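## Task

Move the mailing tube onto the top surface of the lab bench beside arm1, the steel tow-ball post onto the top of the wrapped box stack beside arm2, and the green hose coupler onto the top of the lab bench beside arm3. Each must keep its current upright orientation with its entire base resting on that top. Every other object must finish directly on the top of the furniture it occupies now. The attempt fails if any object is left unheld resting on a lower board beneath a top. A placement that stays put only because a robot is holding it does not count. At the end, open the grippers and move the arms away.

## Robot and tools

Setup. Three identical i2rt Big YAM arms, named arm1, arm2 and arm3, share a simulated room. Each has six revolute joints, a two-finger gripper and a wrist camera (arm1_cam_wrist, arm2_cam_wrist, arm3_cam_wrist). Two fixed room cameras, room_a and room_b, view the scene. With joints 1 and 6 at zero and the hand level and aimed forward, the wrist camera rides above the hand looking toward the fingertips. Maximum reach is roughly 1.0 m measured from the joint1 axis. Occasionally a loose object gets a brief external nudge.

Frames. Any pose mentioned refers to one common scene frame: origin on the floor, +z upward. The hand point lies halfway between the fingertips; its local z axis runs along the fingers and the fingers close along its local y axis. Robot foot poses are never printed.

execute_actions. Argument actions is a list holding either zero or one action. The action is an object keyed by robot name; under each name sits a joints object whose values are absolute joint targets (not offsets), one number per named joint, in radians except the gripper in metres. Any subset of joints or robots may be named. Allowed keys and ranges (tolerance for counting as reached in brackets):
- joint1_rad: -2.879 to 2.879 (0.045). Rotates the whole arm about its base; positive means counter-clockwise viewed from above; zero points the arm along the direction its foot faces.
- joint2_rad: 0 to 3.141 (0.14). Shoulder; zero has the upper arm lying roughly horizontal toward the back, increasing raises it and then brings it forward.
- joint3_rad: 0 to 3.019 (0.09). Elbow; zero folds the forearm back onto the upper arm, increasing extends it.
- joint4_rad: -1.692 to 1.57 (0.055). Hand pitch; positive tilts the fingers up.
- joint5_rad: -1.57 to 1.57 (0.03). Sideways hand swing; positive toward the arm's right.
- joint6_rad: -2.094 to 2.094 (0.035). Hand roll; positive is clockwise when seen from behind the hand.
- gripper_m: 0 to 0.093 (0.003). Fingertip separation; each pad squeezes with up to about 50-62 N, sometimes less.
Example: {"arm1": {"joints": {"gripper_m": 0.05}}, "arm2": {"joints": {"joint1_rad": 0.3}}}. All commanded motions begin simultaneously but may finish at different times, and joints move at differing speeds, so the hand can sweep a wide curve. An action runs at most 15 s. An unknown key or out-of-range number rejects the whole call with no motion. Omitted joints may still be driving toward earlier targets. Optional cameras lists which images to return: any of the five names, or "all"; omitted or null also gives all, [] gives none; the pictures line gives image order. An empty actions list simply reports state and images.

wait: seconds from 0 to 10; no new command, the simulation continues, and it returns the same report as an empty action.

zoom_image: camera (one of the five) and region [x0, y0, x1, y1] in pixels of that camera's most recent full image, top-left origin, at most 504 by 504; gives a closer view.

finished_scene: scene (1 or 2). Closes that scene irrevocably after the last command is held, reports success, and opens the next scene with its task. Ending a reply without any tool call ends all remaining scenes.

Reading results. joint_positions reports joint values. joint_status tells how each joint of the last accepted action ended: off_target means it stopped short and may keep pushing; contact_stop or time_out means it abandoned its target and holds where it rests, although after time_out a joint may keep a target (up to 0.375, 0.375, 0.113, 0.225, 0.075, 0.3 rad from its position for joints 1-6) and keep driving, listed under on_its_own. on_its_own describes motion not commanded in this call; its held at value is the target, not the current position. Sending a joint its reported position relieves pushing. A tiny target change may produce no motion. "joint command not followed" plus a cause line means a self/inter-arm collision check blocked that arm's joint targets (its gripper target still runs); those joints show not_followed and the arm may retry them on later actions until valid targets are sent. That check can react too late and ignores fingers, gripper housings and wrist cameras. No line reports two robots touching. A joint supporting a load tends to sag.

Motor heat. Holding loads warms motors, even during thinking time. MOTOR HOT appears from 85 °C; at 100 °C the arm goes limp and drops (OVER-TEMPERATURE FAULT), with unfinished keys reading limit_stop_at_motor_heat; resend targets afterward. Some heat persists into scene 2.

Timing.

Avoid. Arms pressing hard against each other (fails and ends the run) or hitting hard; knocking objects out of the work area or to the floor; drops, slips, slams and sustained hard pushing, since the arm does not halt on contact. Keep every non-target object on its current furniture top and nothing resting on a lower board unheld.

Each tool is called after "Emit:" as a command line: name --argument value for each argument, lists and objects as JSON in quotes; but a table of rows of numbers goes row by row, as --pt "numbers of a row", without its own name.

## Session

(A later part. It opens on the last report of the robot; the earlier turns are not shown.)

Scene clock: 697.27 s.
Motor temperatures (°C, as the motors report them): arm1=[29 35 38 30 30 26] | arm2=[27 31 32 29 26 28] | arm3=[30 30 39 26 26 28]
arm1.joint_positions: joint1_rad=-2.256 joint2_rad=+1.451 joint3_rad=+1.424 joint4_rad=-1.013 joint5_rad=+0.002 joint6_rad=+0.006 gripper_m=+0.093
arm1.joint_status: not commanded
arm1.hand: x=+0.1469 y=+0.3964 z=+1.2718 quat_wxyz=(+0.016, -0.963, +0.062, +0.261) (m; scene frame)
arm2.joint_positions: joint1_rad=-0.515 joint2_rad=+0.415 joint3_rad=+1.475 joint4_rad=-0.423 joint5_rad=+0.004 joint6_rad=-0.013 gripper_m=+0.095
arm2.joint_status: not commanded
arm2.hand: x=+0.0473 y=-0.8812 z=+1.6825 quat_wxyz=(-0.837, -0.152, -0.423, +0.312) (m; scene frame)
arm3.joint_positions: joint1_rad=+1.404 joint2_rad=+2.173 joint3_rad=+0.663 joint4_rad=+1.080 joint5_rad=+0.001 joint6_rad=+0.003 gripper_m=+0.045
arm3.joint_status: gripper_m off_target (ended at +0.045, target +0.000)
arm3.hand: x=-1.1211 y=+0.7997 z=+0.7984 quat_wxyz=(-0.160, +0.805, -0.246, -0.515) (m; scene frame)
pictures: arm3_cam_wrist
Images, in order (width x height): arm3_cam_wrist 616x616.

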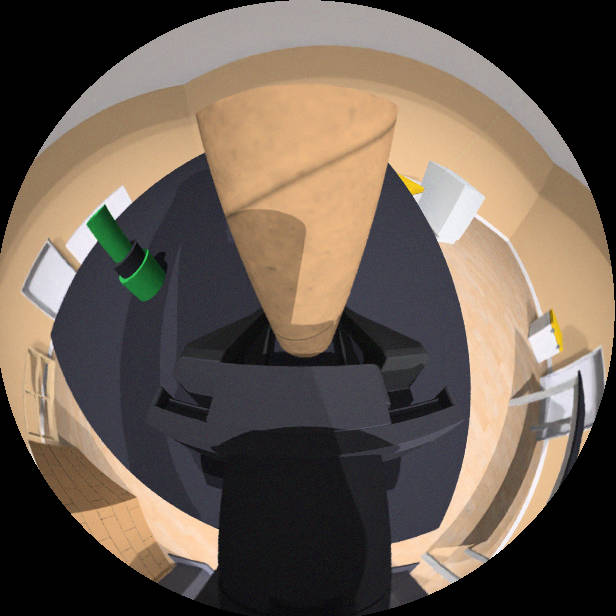

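Emit:
execute_actions --actions '[{"arm3": {"joints": {"joint2_rad": 1.82}}}]' --cameras '[]'

Emit:
execute_actions --actions '[{"arm3": {"joints": {"joint1_rad": -1.262, "joint2_rad": 1.96, "joint3_rad": 1.495, "joint4_rad": 0.055}}}]' --cameras '["arm1_cam_wrist", "arm3_cam_wrist", "room_b"]'

Scene clock: 717.03 s.
Motor temperatures (°C, as the motors report them): arm1=[29 35 38 30 30 26] | arm2=[27 31 33 29 26 28] | arm3=[30 30 39 26 26 28]
arm1.joint_positions: joint1_rad=-2.256 joint2_rad=+1.451 joint3_rad=+1.424 joint4_rad=-1.013 joint5_rad=+0.002 joint6_rad=+0.006 gripper_m=+0.093
arm1.joint_status: not commanded
arm1.hand: x=+0.1469 y=+0.3964 z=+1.2718 quat_wxyz=(+0.016, -0.963, +0.062, +0.261) (m; scene frame)
arm2.joint_positions: joint1_rad=-0.515 joint2_rad=+0.415 joint3_rad=+1.475 joint4_rad=-0.423 joint5_rad=+0.004 joint6_rad=-0.013 gripper_m=+0.095
arm2.joint_status: not commanded
arm2.hand: x=+0.0473 y=-0.8812 z=+1.6825 quat_wxyz=(-0.837, -0.152, -0.423, +0.312) (m; scene frame)
arm3.joint_positions: joint1_rad=+1.404 joint2_rad=+1.807 joint3_rad=+0.660 joint4_rad=+1.086 joint5_rad=+0.001 joint6_rad=+0.003 gripper_m=+0.045
arm3.joint_status: all done
arm3.hand: x=-1.1551 y=+0.8211 z=+0.9974 quat_wxyz=(-0.202, +0.697, -0.213, -0.654) (m; scene frame)
pictures: none
No camera images: the call's "cameras" was empty. Leave "cameras" out to get every camera's image.

Scene clock: 719.70 s.
Motor temperatures (°C, as the motors report them): arm1=[29 35 38 30 30 26] | arm2=[27 31 33 29 26 28] | arm3=[30 30 39 26 26 28]
arm1.joint_positions: joint1_rad=-2.256 joint2_rad=+1.451 joint3_rad=+1.424 joint4_rad=-1.013 joint5_rad=+0.002 joint6_rad=+0.006 gripper_m=+0.093
arm1.joint_status: not commanded
arm1.hand: x=+0.1469 y=+0.3964 z=+1.2718 quat_wxyz=(+0.016, -0.963, +0.062, +0.261) (m; scene frame)
arm2.joint_positions: joint1_rad=-0.515 joint2_rad=+0.415 joint3_rad=+1.475 joint4_rad=-0.423 joint5_rad=+0.004 joint6_rad=-0.013 gripper_m=+0.095
arm2.joint_status: not commanded
arm2.hand: x=+0.0473 y=-0.8812 z=+1.6825 quat_wxyz=(-0.837, -0.152, -0.423, +0.312) (m; scene frame)
arm3.joint_positions: joint1_rad=-1.263 joint2_rad=+1.974 joint3_rad=+1.474 joint4_rad=+0.068 joint5_rad=+0.002 joint6_rad=+0.003 gripper_m=+0.045
arm3.joint_status: all done
arm3.hand: x=+0.1101 y=+0.4015 z=+1.0483 quat_wxyz=(-0.540, -0.053, -0.839, +0.030) (m; scene frame)
pictures: arm1_cam_wrist, arm3_cam_wrist, room_b
Images, in order (width x height): arm1_cam_wrist 616x616, arm3_cam_wrist 616x616, room_b 504x504.

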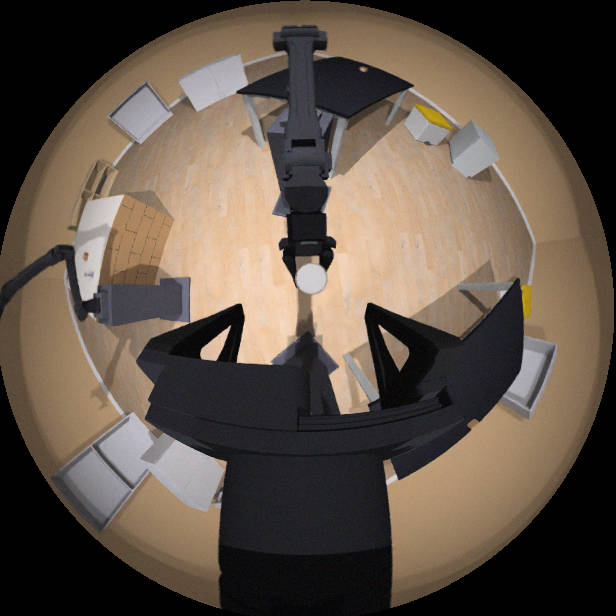

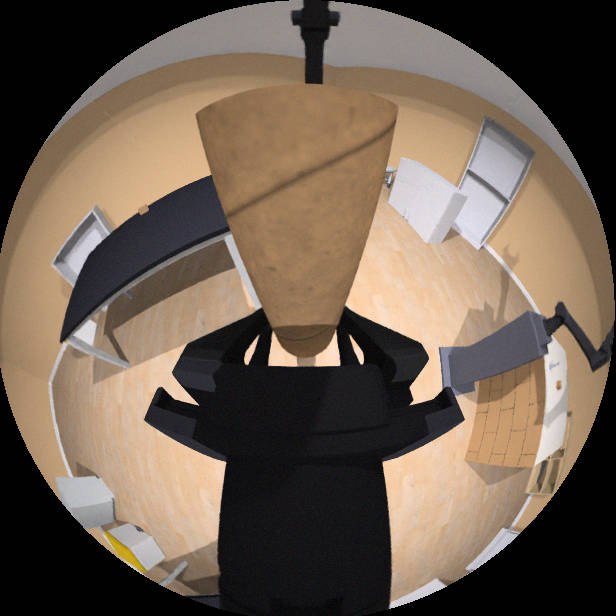

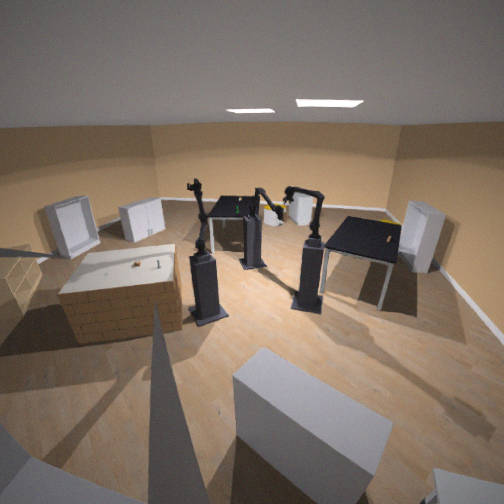

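Emit:
execute_actions --actions '[{"arm1": {"joints": {"joint1_rad": -2.278, "joint2_rad": 1.53, "joint3_rad": 1.345, "joint4_rad": -0.845}}}]' --cameras '["arm1_cam_wrist"]'

Scene clock: 736.57 s.
Motor temperatures (°C, as the motors report them): arm1=[29 35 38 30 30 26] | arm2=[27 31 33 29 26 28] | arm3=[30 31 42 26 26 28]
arm1.joint_positions: joint1_rad=-2.271 joint2_rad=+1.535 joint3_rad=+1.345 joint4_rad=-0.860 joint5_rad=+0.002 joint6_rad=+0.006 gripper_m=+0.093
arm1.joint_status: all done
arm1.hand: x=+0.1251 y=+0.4080 z=+1.2055 quat_wxyz=(+0.018, -0.964, +0.069, +0.256) (m; scene frame)
arm2.joint_positions: joint1_rad=-0.515 joint2_rad=+0.415 joint3_rad=+1.475 joint4_rad=-0.423 joint5_rad=+0.004 joint6_rad=-0.013 gripper_m=+0.095
arm2.joint_status: not commanded
arm2.hand: x=+0.0473 y=-0.8812 z=+1.6825 quat_wxyz=(-0.837, -0.152, -0.423, +0.312) (m; scene frame)
arm3.joint_positions: joint1_rad=-1.263 joint2_rad=+1.974 joint3_rad=+1.474 joint4_rad=+0.068 joint5_rad=+0.002 joint6_rad=+0.003 gripper_m=+0.045
arm3.joint_status: not commanded
arm3.hand: x=+0.1101 y=+0.4015 z=+1.0483 quat_wxyz=(-0.540, -0.053, -0.839, +0.030) (m; scene frame)
pictures: arm1_cam_wrist
Images, in order (width x height): arm1_cam_wrist 616x616.

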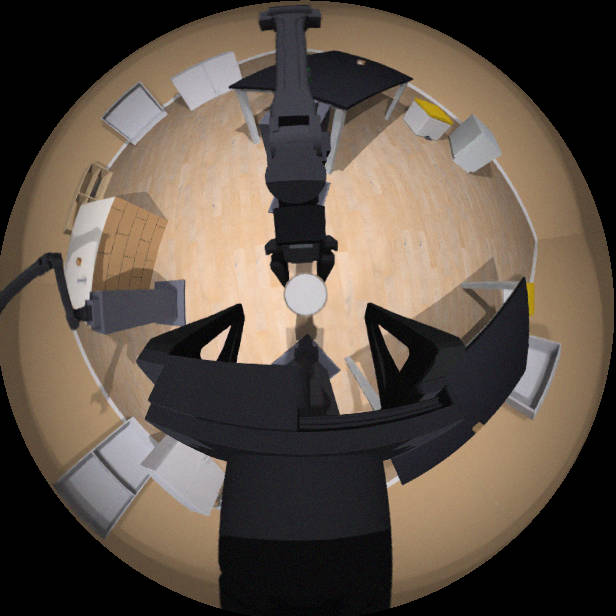

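Emit:
execute_actions --actions '[{"arm1": {"joints": {"joint2_rad": 1.617, "joint3_rad": 1.256, "joint4_rad": -0.67}}}]' --cameras '["arm1_cam_wrist", "arm3_cam_wrist"]'

Scene clock: 754.77 s.
Motor temperatures (°C, as the motors report them): arm1=[29 35 38 30 30 26] | arm2=[27 31 33 29 26 28] | arm3=[30 31 43 26 26 28]
arm1.joint_positions: joint1_rad=-2.271 joint2_rad=+1.622 joint3_rad=+1.256 joint4_rad=-0.685 joint5_rad=+0.002 joint6_rad=+0.006 gripper_m=+0.093
arm1.joint_status: all done
arm1.hand: x=+0.1114 y=+0.4099 z=+1.1345 quat_wxyz=(+0.018, -0.964, +0.069, +0.255) (m; scene frame)
arm2.joint_positions: joint1_rad=-0.515 joint2_rad=+0.415 joint3_rad=+1.475 joint4_rad=-0.423 joint5_rad=+0.004 joint6_rad=-0.013 gripper_m=+0.095
arm2.joint_status: not commanded
arm2.hand: x=+0.0473 y=-0.8812 z=+1.6825 quat_wxyz=(-0.837, -0.152, -0.423, +0.312) (m; scene frame)
arm3.joint_positions: joint1_rad=-1.263 joint2_rad=+1.974 joint3_rad=+1.474 joint4_rad=+0.068 joint5_rad=+0.002 joint6_rad=+0.003 gripper_m=+0.045
arm3.joint_status: not commanded
arm3.hand: x=+0.1101 y=+0.4015 z=+1.0483 quat_wxyz=(-0.540, -0.053, -0.839, +0.030) (m; scene frame)
pictures: arm1_cam_wrist, arm3_cam_wrist
Images, in order (width x height): arm1_cam_wrist 616x616, arm3_cam_wrist 616x616.

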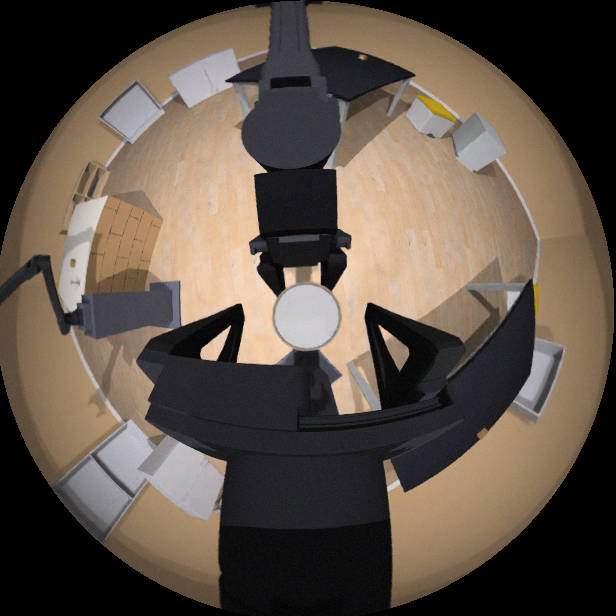

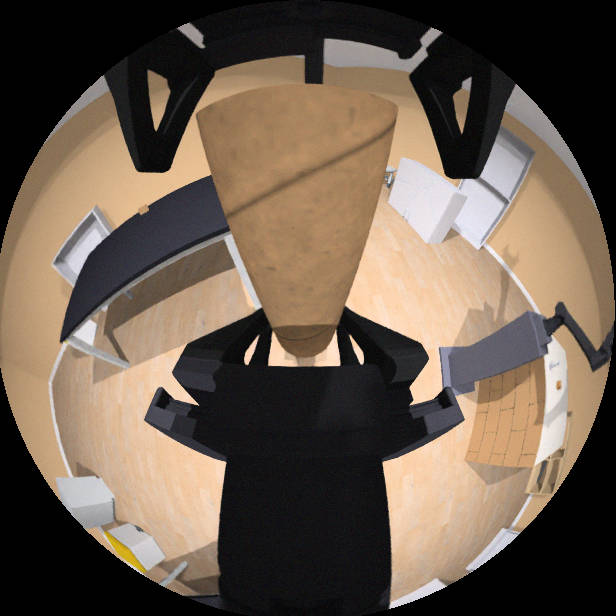

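Emit:
execute_actions --actions '[{"arm1": {"joints": {"joint2_rad": 1.649, "joint3_rad": 1.21, "joint4_rad": -0.593}}}]' --cameras '["arm1_cam_wrist", "arm3_cam_wrist"]'

Scene clock: 768.07 s.
Motor temperatures (°C, as the motors report them): arm1=[29 35 38 30 30 26] | arm2=[27 31 33 29 26 28] | arm3=[30 31 43 26 26 28]
arm1.joint_positions: joint1_rad=-2.271 joint2_rad=+1.633 joint3_rad=+1.218 joint4_rad=-0.608 joint5_rad=+0.002 joint6_rad=+0.006 gripper_m=+0.093
arm1.joint_status: all done
arm1.hand: x=+0.1083 y=+0.4103 z=+1.1197 quat_wxyz=(+0.018, -0.961, +0.069, +0.269) (m; scene frame)
arm2.joint_positions: joint1_rad=-0.515 joint2_rad=+0.415 joint3_rad=+1.475 joint4_rad=-0.423 joint5_rad=+0.004 joint6_rad=-0.013 gripper_m=+0.095
arm2.joint_status: not commanded
arm2.hand: x=+0.0473 y=-0.8812 z=+1.6825 quat_wxyz=(-0.837, -0.152, -0.423, +0.312) (m; scene frame)
arm3.joint_positions: joint1_rad=-1.263 joint2_rad=+1.974 joint3_rad=+1.474 joint4_rad=+0.068 joint5_rad=+0.002 joint6_rad=+0.003 gripper_m=+0.045
arm3.joint_status: not commanded
arm3.hand: x=+0.1101 y=+0.4015 z=+1.0483 quat_wxyz=(-0.540, -0.053, -0.839, +0.030) (m; scene frame)
pictures: arm1_cam_wrist, arm3_cam_wrist
Images, in order (width x height): arm1_cam_wrist 616x616, arm3_cam_wrist 616x616.

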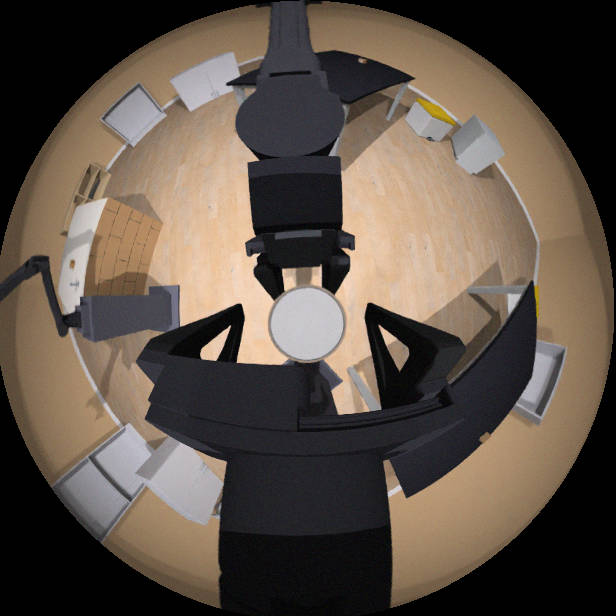

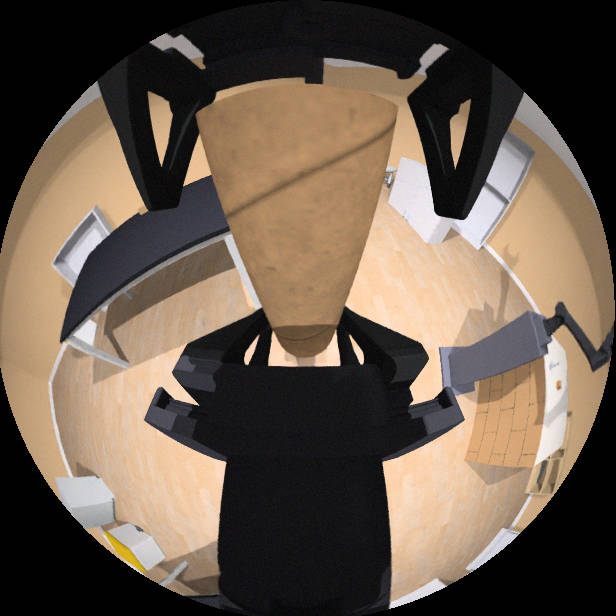

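Emit:
execute_actions --actions '[{"arm1": {"joints": {"joint2_rad": 1.675}}}]' --cameras '["arm1_cam_wrist"]'

Scene clock: 774.07 s.
Motor temperatures (°C, as the motors report them): arm1=[29 35 38 30 30 26] | arm2=[27 31 33 29 26 28] | arm3=[30 32 44 26 26 28]
arm1.joint_positions: joint1_rad=-2.271 joint2_rad=+1.659 joint3_rad=+1.218 joint4_rad=-0.607 joint5_rad=+0.002 joint6_rad=+0.006 gripper_m=+0.093
arm1.joint_status: all done
arm1.hand: x=+0.1082 y=+0.4104 z=+1.1051 quat_wxyz=(+0.018, -0.964, +0.069, +0.257) (m; scene frame)
arm2.joint_positions: joint1_rad=-0.515 joint2_rad=+0.415 joint3_rad=+1.475 joint4_rad=-0.423 joint5_rad=+0.004 joint6_rad=-0.013 gripper_m=+0.095
arm2.joint_status: not commanded
arm2.hand: x=+0.0473 y=-0.8812 z=+1.6825 quat_wxyz=(-0.837, -0.152, -0.423, +0.312) (m; scene frame)
arm3.joint_positions: joint1_rad=-1.263 joint2_rad=+1.974 joint3_rad=+1.474 joint4_rad=+0.068 joint5_rad=+0.002 joint6_rad=+0.003 gripper_m=+0.045
arm3.joint_status: not commanded
arm3.hand: x=+0.1101 y=+0.4015 z=+1.0483 quat_wxyz=(-0.540, -0.053, -0.839, +0.030) (m; scene frame)
pictures: arm1_cam_wrist
Images, in order (width x height): arm1_cam_wrist 616x616.

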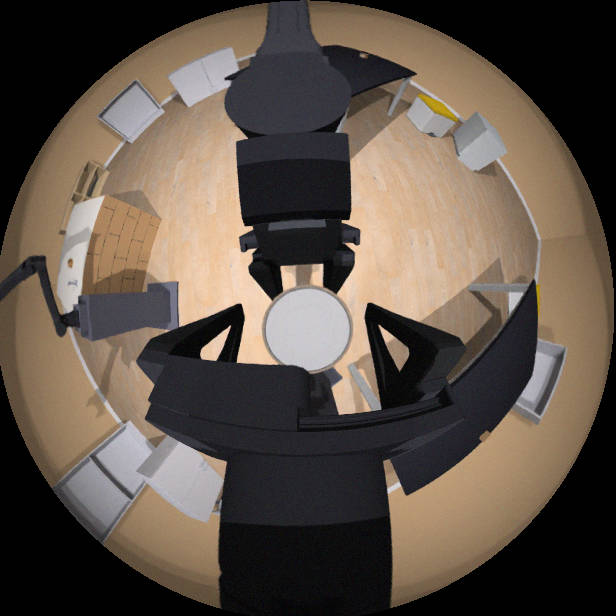

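Good position. Close arm1's gripper.

Emit:
execute_actions --actions '[{"arm1": {"joints": {"gripper_m": 0.0}}}]' --cameras '["arm1_cam_wrist", "arm3_cam_wrist"]'

Scene clock: 778.30 s.
Motor temperatures (°C, as the motors report them): arm1=[29 35 37 30 30 26] | arm2=[27 31 33 29 26 28] | arm3=[30 32 44 26 26 28]
arm1.joint_positions: joint1_rad=-2.272 joint2_rad=+1.659 joint3_rad=+1.218 joint4_rad=-0.606 joint5_rad=+0.001 joint6_rad=+0.006 gripper_m=+0.046
arm1.joint_status: gripper_m off_target (ended at +0.046, target +0.000)
arm1.hand: x=+0.1080 y=+0.4106 z=+1.1052 quat_wxyz=(+0.017, -0.964, +0.069, +0.257) (m; scene frame)
arm2.joint_positions: joint1_rad=-0.515 joint2_rad=+0.415 joint3_rad=+1.475 joint4_rad=-0.423 joint5_rad=+0.004 joint6_rad=-0.013 gripper_m=+0.095
arm2.joint_status: not commanded
arm2.hand: x=+0.0473 y=-0.8812 z=+1.6825 quat_wxyz=(-0.837, -0.152, -0.423, +0.312) (m; scene frame)
arm3.joint_positions: joint1_rad=-1.263 joint2_rad=+1.974 joint3_rad=+1.474 joint4_rad=+0.067 joint5_rad=+0.002 joint6_rad=+0.007 gripper_m=+0.045
arm3.joint_status: not commanded
arm3.hand: x=+0.1099 y=+0.4014 z=+1.0480 quat_wxyz=(-0.540, -0.055, -0.840, +0.029) (m; scene frame)
pictures: arm1_cam_wrist, arm3_cam_wrist
Images, in order (width x height): arm1_cam_wrist 616x616, arm3_cam_wrist 616x616.

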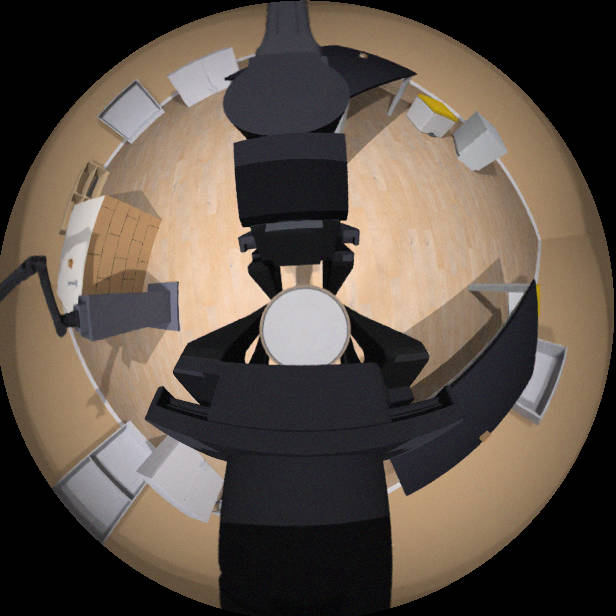

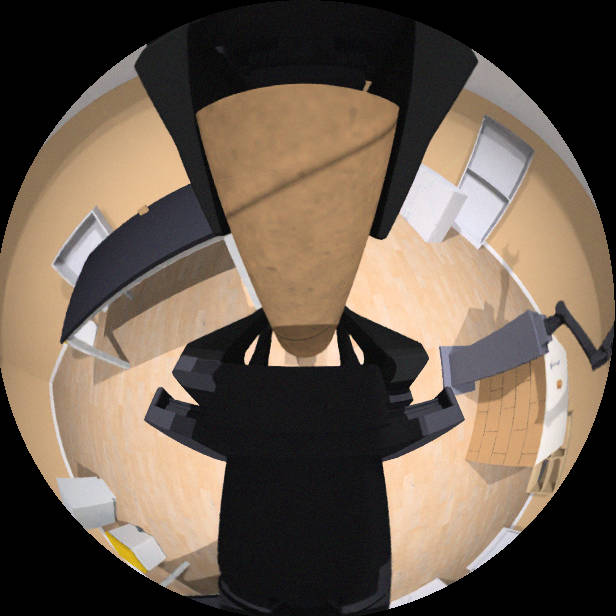

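Emit:
execute_actions --actions '[{"arm3": {"joints": {"gripper_m": 0.093}}}]' --cameras '[]'

Emit:
execute_actions --actions '[{"arm3": {"joints": {"joint4_rad": -0.9}}, "arm1": {"joints": {"joint2_rad": 1.56}}}]' --cameras '["arm1_cam_wrist", "room_b"]'

Scene clock: 789.77 s.
Motor temperatures (°C, as the motors report them): arm1=[29 35 37 30 30 26] | arm2=[27 31 33 29 26 28] | arm3=[30 32 44 26 26 28]
arm1.joint_positions: joint1_rad=-2.272 joint2_rad=+1.659 joint3_rad=+1.218 joint4_rad=-0.606 joint5_rad=+0.001 joint6_rad=+0.006 gripper_m=+0.046
arm1.joint_status: not commanded
arm1.hand: x=+0.1080 y=+0.4106 z=+1.1052 quat_wxyz=(+0.017, -0.964, +0.069, +0.257) (m; scene frame)
arm2.joint_positions: joint1_rad=-0.515 joint2_rad=+0.415 joint3_rad=+1.475 joint4_rad=-0.423 joint5_rad=+0.004 joint6_rad=-0.013 gripper_m=+0.095
arm2.joint_status: not commanded
arm2.hand: x=+0.0473 y=-0.8812 z=+1.6825 quat_wxyz=(-0.837, -0.152, -0.423, +0.312) (m; scene frame)
arm3.joint_positions: joint1_rad=-1.263 joint2_rad=+1.974 joint3_rad=+1.474 joint4_rad=+0.067 joint5_rad=+0.002 joint6_rad=+0.007 gripper_m=+0.093
arm3.joint_status: all done
arm3.hand: x=+0.1099 y=+0.4014 z=+1.0480 quat_wxyz=(-0.540, -0.055, -0.840, +0.029) (m; scene frame)
pictures: none
No camera images: the call's "cameras" was empty. Leave "cameras" out to get every camera's image.

Scene clock: 791.30 s.
Motor temperatures (°C, as the motors report them): arm1=[29 35 37 30 30 26] | arm2=[27 31 33 29 26 28] | arm3=[30 32 44 26 26 28]
arm1.joint_positions: joint1_rad=-2.272 joint2_rad=+1.549 joint3_rad=+1.211 joint4_rad=-0.606 joint5_rad=+0.001 joint6_rad=+0.006 gripper_m=+0.046
arm1.joint_status: all done
arm1.hand: x=+0.1132 y=+0.4099 z=+1.1638 quat_wxyz=(+0.020, -0.949, +0.068, +0.306) (m; scene frame)
arm2.joint_positions: joint1_rad=-0.515 joint2_rad=+0.415 joint3_rad=+1.475 joint4_rad=-0.423 joint5_rad=+0.004 joint6_rad=-0.013 gripper_m=+0.095
arm2.joint_status: not commanded
arm2.hand: x=+0.0473 y=-0.8812 z=+1.6825 quat_wxyz=(-0.837, -0.152, -0.423, +0.312) (m; scene frame)
arm3.joint_positions: joint1_rad=-1.263 joint2_rad=+1.974 joint3_rad=+1.474 joint4_rad=-0.887 joint5_rad=+0.002 joint6_rad=+0.007 gripper_m=+0.093
arm3.joint_status: all done
arm3.hand: x=-0.0664 y=+0.4233 z=+0.9088 quat_wxyz=(-0.094, -0.063, -0.994, +0.004) (m; scene frame)
pictures: arm1_cam_wrist, room_b
Images, in order (width x height): arm1_cam_wrist 616x616, room_b 504x504.

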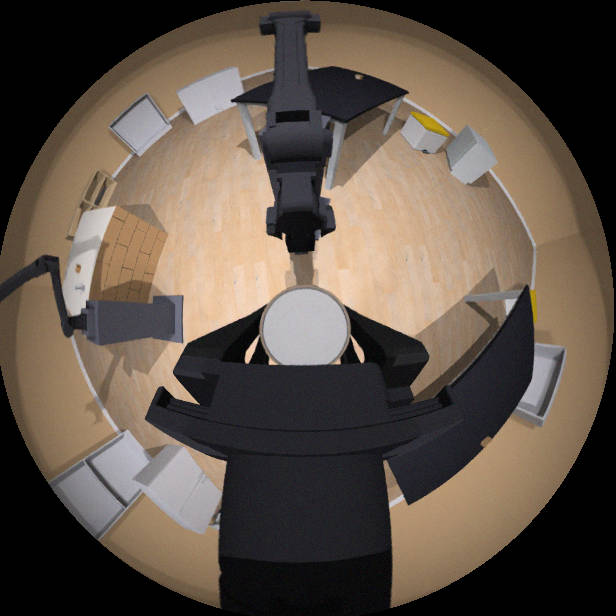

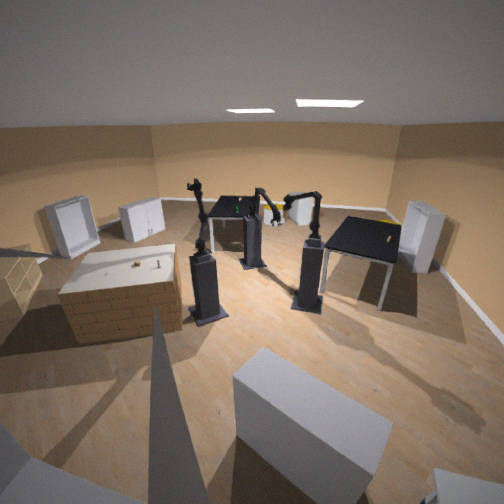

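Emit:
execute_actions --actions '[{"arm1": {"joints": {"joint1_rad": 2.35, "joint2_rad": 1.995, "joint3_rad": 1.255, "joint4_rad": -0.28}}, "arm3": {"joints": {"joint2_rad": 0.6, "joint3_rad": 1.3, "joint4_rad": -1.2, "joint1_rad": 0.0}}}]' --cameras '["arm1_cam_wrist", "room_a"]'

Scene clock: 808.67 s.
Motor temperatures (°C, as the motors report them): arm1=[29 35 38 30 30 26] | arm2=[27 31 33 29 26 28] | arm3=[30 31 43 26 26 28]
arm1.joint_positions: joint1_rad=+2.358 joint2_rad=+2.008 joint3_rad=+1.241 joint4_rad=-0.283 joint5_rad=-0.002 joint6_rad=+0.006 gripper_m=+0.046
arm1.joint_status: all done
arm1.hand: x=+0.8342 y=+0.9542 z=+0.9468 quat_wxyz=(-0.200, +0.602, -0.756, -0.161) (m; scene frame)
arm2.joint_positions: joint1_rad=-0.515 joint2_rad=+0.415 joint3_rad=+1.475 joint4_rad=-0.423 joint5_rad=+0.004 joint6_rad=-0.013 gripper_m=+0.095
arm2.joint_status: not commanded
arm2.hand: x=+0.0473 y=-0.8812 z=+1.6825 quat_wxyz=(-0.837, -0.152, -0.423, +0.312) (m; scene frame)
arm3.joint_positions: joint1_rad=-0.005 joint2_rad=+0.592 joint3_rad=+1.298 joint4_rad=-1.186 joint5_rad=-0.002 joint6_rad=+0.005 gripper_m=+0.093
arm3.joint_status: all done
arm3.hand: x=-0.5710 y=+0.7254 z=+1.4131 quat_wxyz=(-0.439, +0.459, -0.719, -0.282) (m; scene frame)
pictures: arm1_cam_wrist, room_a
Images, in order (width x height): arm1_cam_wrist 616x616, room_a 504x504.

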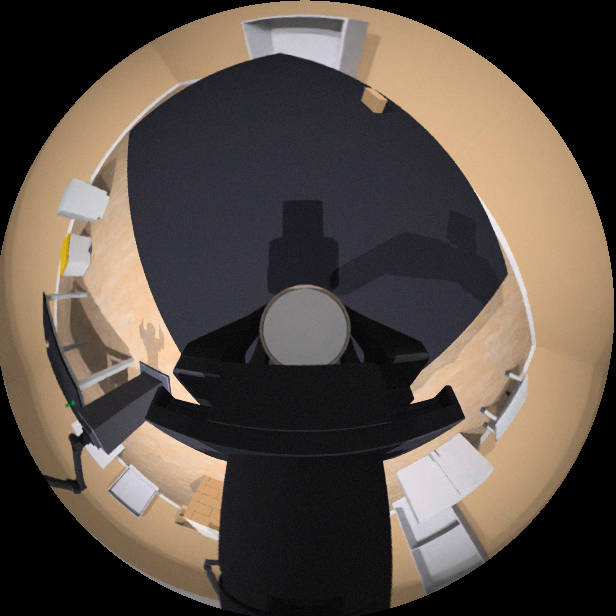

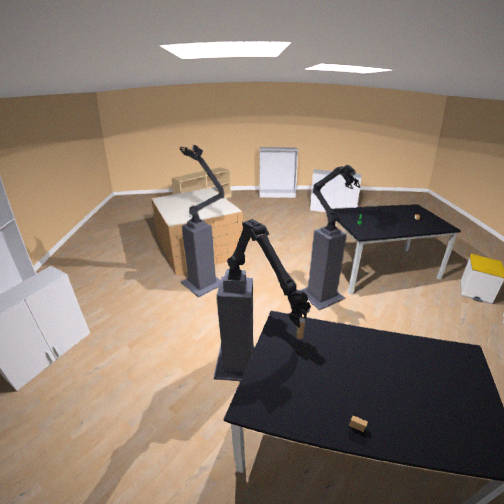

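Emit:
execute_actions --actions '[{"arm1": {"joints": {"joint2_rad": 2.15, "joint4_rad": -0.125}}}]' --cameras '["room_a"]'

Emit:
zoom_image --camera "room_a" --region '[250, 270, 350, 370]'

Scene clock: 814.60 s.
Motor temperatures (°C, as the motors report them): arm1=[29 36 38 30 30 26] | arm2=[27 31 33 29 26 28] | arm3=[30 31 43 26 26 28]
arm1.joint_positions: joint1_rad=+2.358 joint2_rad=+2.158 joint3_rad=+1.241 joint4_rad=-0.140 joint5_rad=-0.002 joint6_rad=+0.006 gripper_m=+0.046
arm1.joint_status: all done
arm1.hand: x=+0.8345 y=+0.9546 z=+0.8715 quat_wxyz=(-0.198, +0.603, -0.756, -0.159) (m; scene frame)
arm2.joint_positions: joint1_rad=-0.515 joint2_rad=+0.415 joint3_rad=+1.475 joint4_rad=-0.423 joint5_rad=+0.004 joint6_rad=-0.013 gripper_m=+0.095
arm2.joint_status: not commanded
arm2.hand: x=+0.0473 y=-0.8812 z=+1.6825 quat_wxyz=(-0.837, -0.152, -0.423, +0.312) (m; scene frame)
arm3.joint_positions: joint1_rad=-0.005 joint2_rad=+0.592 joint3_rad=+1.298 joint4_rad=-1.186 joint5_rad=-0.002 joint6_rad=+0.005 gripper_m=+0.093
arm3.joint_status: not commanded
arm3.hand: x=-0.5710 y=+0.7254 z=+1.4131 quat_wxyz=(-0.439, +0.459, -0.719, -0.282) (m; scene frame)
pictures: room_a
Images, in order (width x height): room_a 504x504.

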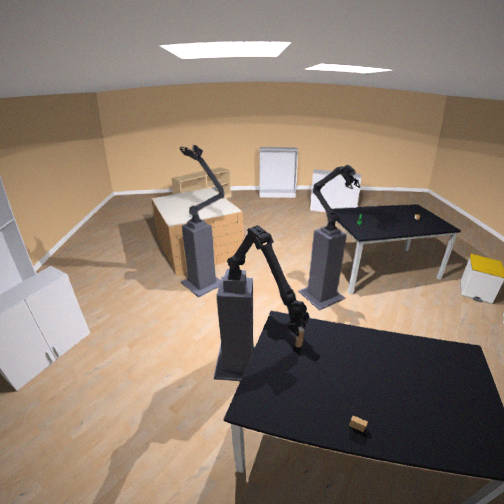

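Region (250, 270, 350, 370) of room_a's 504x504 image, scaled by 5.040, with more detail than that image has.

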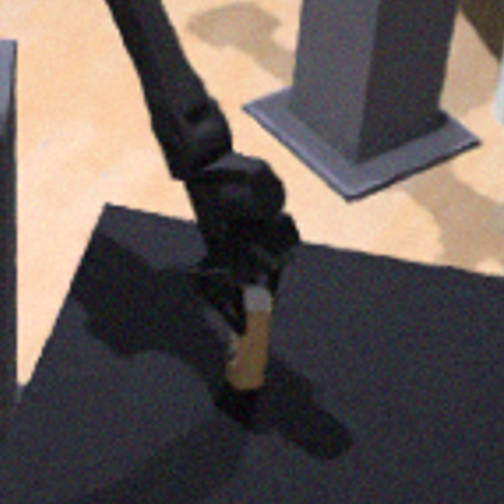

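Emit:
execute_actions --actions '[{"arm1": {"joints": {"joint2_rad": 2.192, "joint4_rad": -0.09}}}]' --cameras '["arm1_cam_wrist"]'

Scene clock: 818.67 s.
Motor temperatures (°C, as the motors report them): arm1=[29 36 37 30 30 26] | arm2=[27 31 33 29 26 28] | arm3=[30 31 43 26 26 28]
arm1.joint_positions: joint1_rad=+2.358 joint2_rad=+2.170 joint3_rad=+1.241 joint4_rad=-0.106 joint5_rad=-0.002 joint6_rad=+0.006 gripper_m=+0.046
arm1.joint_status: all done
arm1.hand: x=+0.8354 y=+0.9588 z=+0.8681 quat_wxyz=(-0.206, +0.601, -0.754, -0.166) (m; scene frame)
arm2.joint_positions: joint1_rad=-0.515 joint2_rad=+0.415 joint3_rad=+1.475 joint4_rad=-0.423 joint5_rad=+0.004 joint6_rad=-0.013 gripper_m=+0.095
arm2.joint_status: not commanded
arm2.hand: x=+0.0473 y=-0.8812 z=+1.6825 quat_wxyz=(-0.837, -0.152, -0.423, +0.312) (m; scene frame)
arm3.joint_positions: joint1_rad=-0.005 joint2_rad=+0.592 joint3_rad=+1.298 joint4_rad=-1.186 joint5_rad=-0.002 joint6_rad=+0.005 gripper_m=+0.093
arm3.joint_status: not commanded
arm3.hand: x=-0.5710 y=+0.7254 z=+1.4131 quat_wxyz=(-0.439, +0.459, -0.719, -0.282) (m; scene frame)
pictures: arm1_cam_wrist
Images, in order (width x height): arm1_cam_wrist 616x616.

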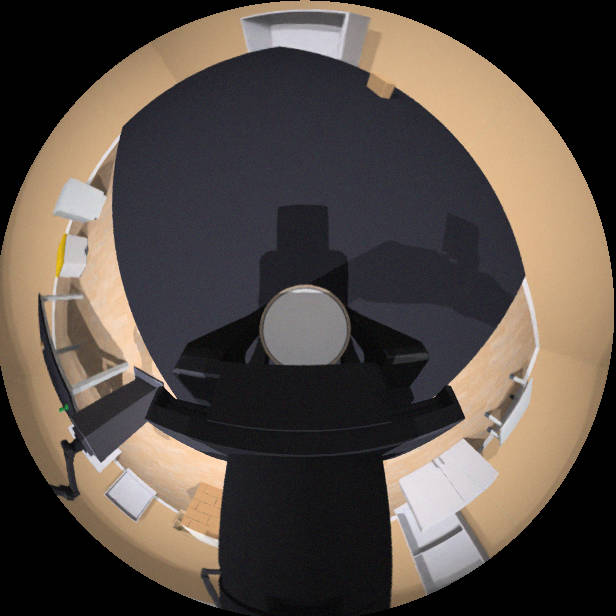

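Emit:
execute_actions --actions '[{"arm1": {"joints": {"joint2_rad": 2.212}}}]' --cameras '[]'

Scene clock: 821.50 s.
Motor temperatures (°C, as the motors report them): arm1=[29 36 37 30 30 26] | arm2=[27 31 33 29 26 28] | arm3=[30 30 43 26 26 28]
arm1.joint_positions: joint1_rad=+2.358 joint2_rad=+2.174 joint3_rad=+1.241 joint4_rad=-0.101 joint5_rad=-0.002 joint6_rad=+0.006 gripper_m=+0.046
arm1.joint_status: all done
arm1.hand: x=+0.8355 y=+0.9590 z=+0.8666 quat_wxyz=(-0.207, +0.601, -0.754, -0.166) (m; scene frame)
arm2.joint_positions: joint1_rad=-0.515 joint2_rad=+0.415 joint3_rad=+1.475 joint4_rad=-0.423 joint5_rad=+0.004 joint6_rad=-0.013 gripper_m=+0.095
arm2.joint_status: not commanded
arm2.hand: x=+0.0473 y=-0.8812 z=+1.6825 quat_wxyz=(-0.837, -0.152, -0.423, +0.312) (m; scene frame)
arm3.joint_positions: joint1_rad=-0.005 joint2_rad=+0.592 joint3_rad=+1.298 joint4_rad=-1.186 joint5_rad=-0.002 joint6_rad=+0.005 gripper_m=+0.093
arm3.joint_status: not commanded
arm3.hand: x=-0.5710 y=+0.7254 z=+1.4131 quat_wxyz=(-0.439, +0.459, -0.719, -0.282) (m; scene frame)
pictures: none
No camera images: the call's "cameras" was empty. Leave "cameras" out to get every camera's image.

Contact confirmed. Release and retreat.

Emit:
execute_actions --actions '[{"arm1": {"joints": {"joint2_rad": 2.172, "gripper_m": 0.093}}}]' --cameras '[]'

Emit:
execute_actions --actions '[{"arm1": {"joints": {"joint2_rad": 1.7}}}]'

Scene clock: 825.50 s.
Motor temperatures (°C, as the motors report them): arm1=[29 36 37 30 30 26] | arm2=[27 31 33 29 26 28] | arm3=[30 30 42 26 26 28]
arm1.joint_positions: joint1_rad=+2.358 joint2_rad=+2.174 joint3_rad=+1.241 joint4_rad=-0.101 joint5_rad=-0.002 joint6_rad=+0.006 gripper_m=+0.093
arm1.joint_status: all done
arm1.hand: x=+0.8355 y=+0.9590 z=+0.8666 quat_wxyz=(-0.207, +0.601, -0.754, -0.166) (m; scene frame)
arm2.joint_positions: joint1_rad=-0.515 joint2_rad=+0.415 joint3_rad=+1.475 joint4_rad=-0.423 joint5_rad=+0.004 joint6_rad=-0.013 gripper_m=+0.095
arm2.joint_status: not commanded
arm2.hand: x=+0.0473 y=-0.8812 z=+1.6825 quat_wxyz=(-0.837, -0.152, -0.423, +0.312) (m; scene frame)
arm3.joint_positions: joint1_rad=-0.005 joint2_rad=+0.592 joint3_rad=+1.298 joint4_rad=-1.186 joint5_rad=-0.002 joint6_rad=+0.005 gripper_m=+0.093
arm3.joint_status: not commanded
arm3.hand: x=-0.5710 y=+0.7254 z=+1.4131 quat_wxyz=(-0.439, +0.459, -0.719, -0.282) (m; scene frame)
pictures: none
No camera images: the call's "cameras" was empty. Leave "cameras" out to get every camera's image.

Scene clock: 827.00 s.
Motor temperatures (°C, as the motors report them): arm1=[29 36 37 30 30 26] | arm2=[27 31 33 29 26 28] | arm3=[30 30 42 26 26 28]
arm1.joint_positions: joint1_rad=+2.358 joint2_rad=+1.690 joint3_rad=+1.241 joint4_rad=-0.092 joint5_rad=-0.002 joint6_rad=+0.006 gripper_m=+0.093
arm1.joint_status: all done
arm1.hand: x=+0.8441 y=+1.0016 z=+1.1864 quat_wxyz=(-0.383, +0.543, -0.680, -0.309) (m; scene frame)
arm2.joint_positions: joint1_rad=-0.515 joint2_rad=+0.415 joint3_rad=+1.475 joint4_rad=-0.423 joint5_rad=+0.004 joint6_rad=-0.013 gripper_m=+0.095
arm2.joint_status: not commanded
arm2.hand: x=+0.0473 y=-0.8812 z=+1.6825 quat_wxyz=(-0.837, -0.152, -0.423, +0.312) (m; scene frame)
arm3.joint_positions: joint1_rad=-0.005 joint2_rad=+0.592 joint3_rad=+1.298 joint4_rad=-1.186 joint5_rad=-0.002 joint6_rad=+0.005 gripper_m=+0.093
arm3.joint_status: not commanded
arm3.hand: x=-0.5710 y=+0.7254 z=+1.4131 quat_wxyz=(-0.439, +0.459, -0.719, -0.282) (m; scene frame)
pictures: arm1_cam_wrist, arm2_cam_wrist, arm3_cam_wrist, room_a, room_b
Images, in order (width x height): arm1_cam_wrist 616x616, arm2_cam_wrist 616x616, arm3_cam_wrist 616x616, room_a 504x504, room_b 504x504.

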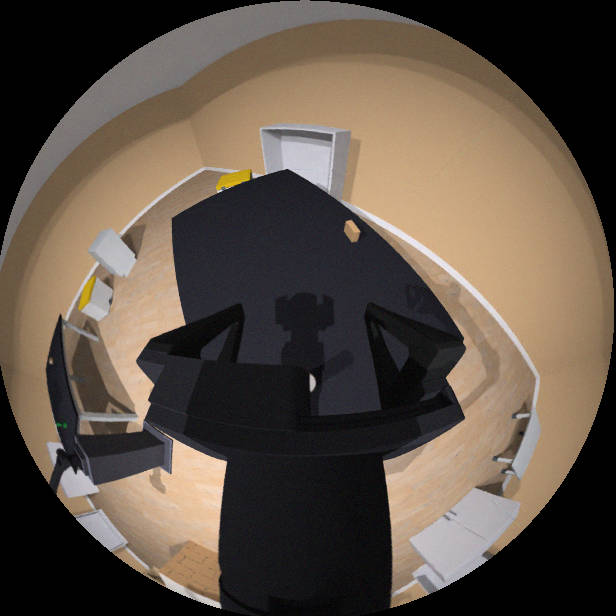

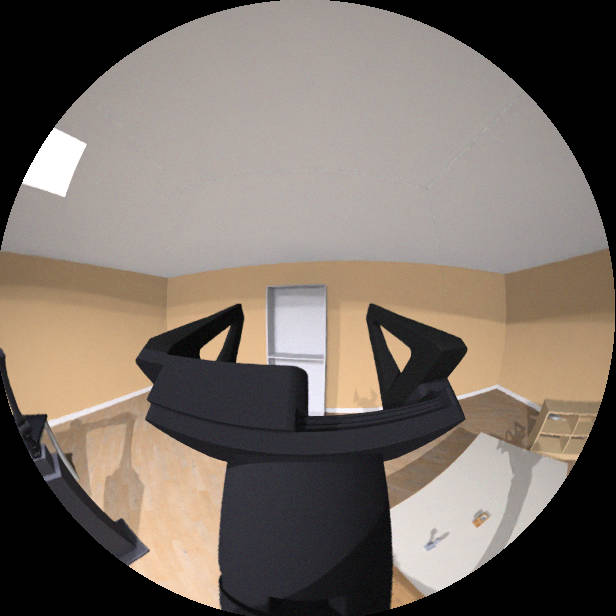

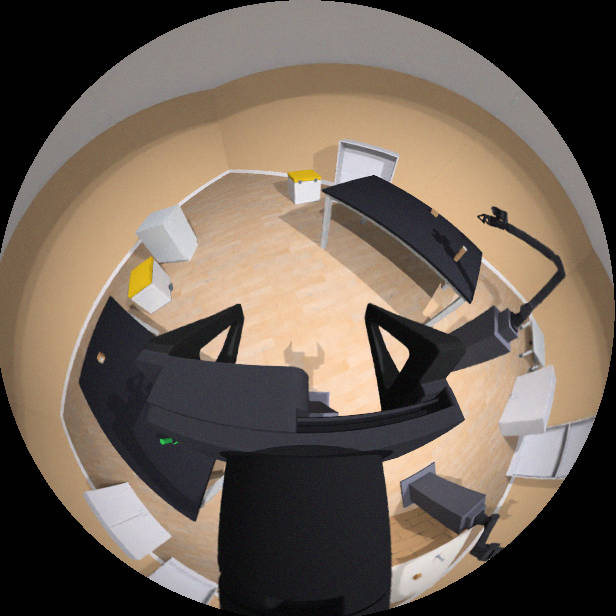

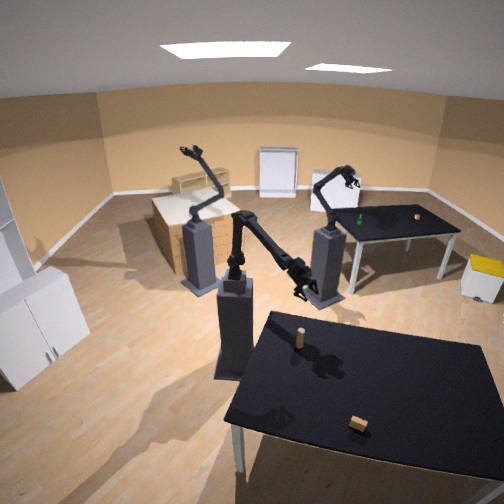

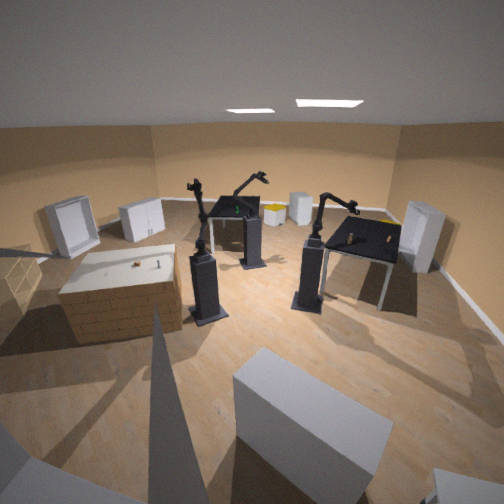

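All three objects are standing in their target places. Finishing scene 1.

Emit:
finished_scene --scene 1

The scene is finished: the task was done.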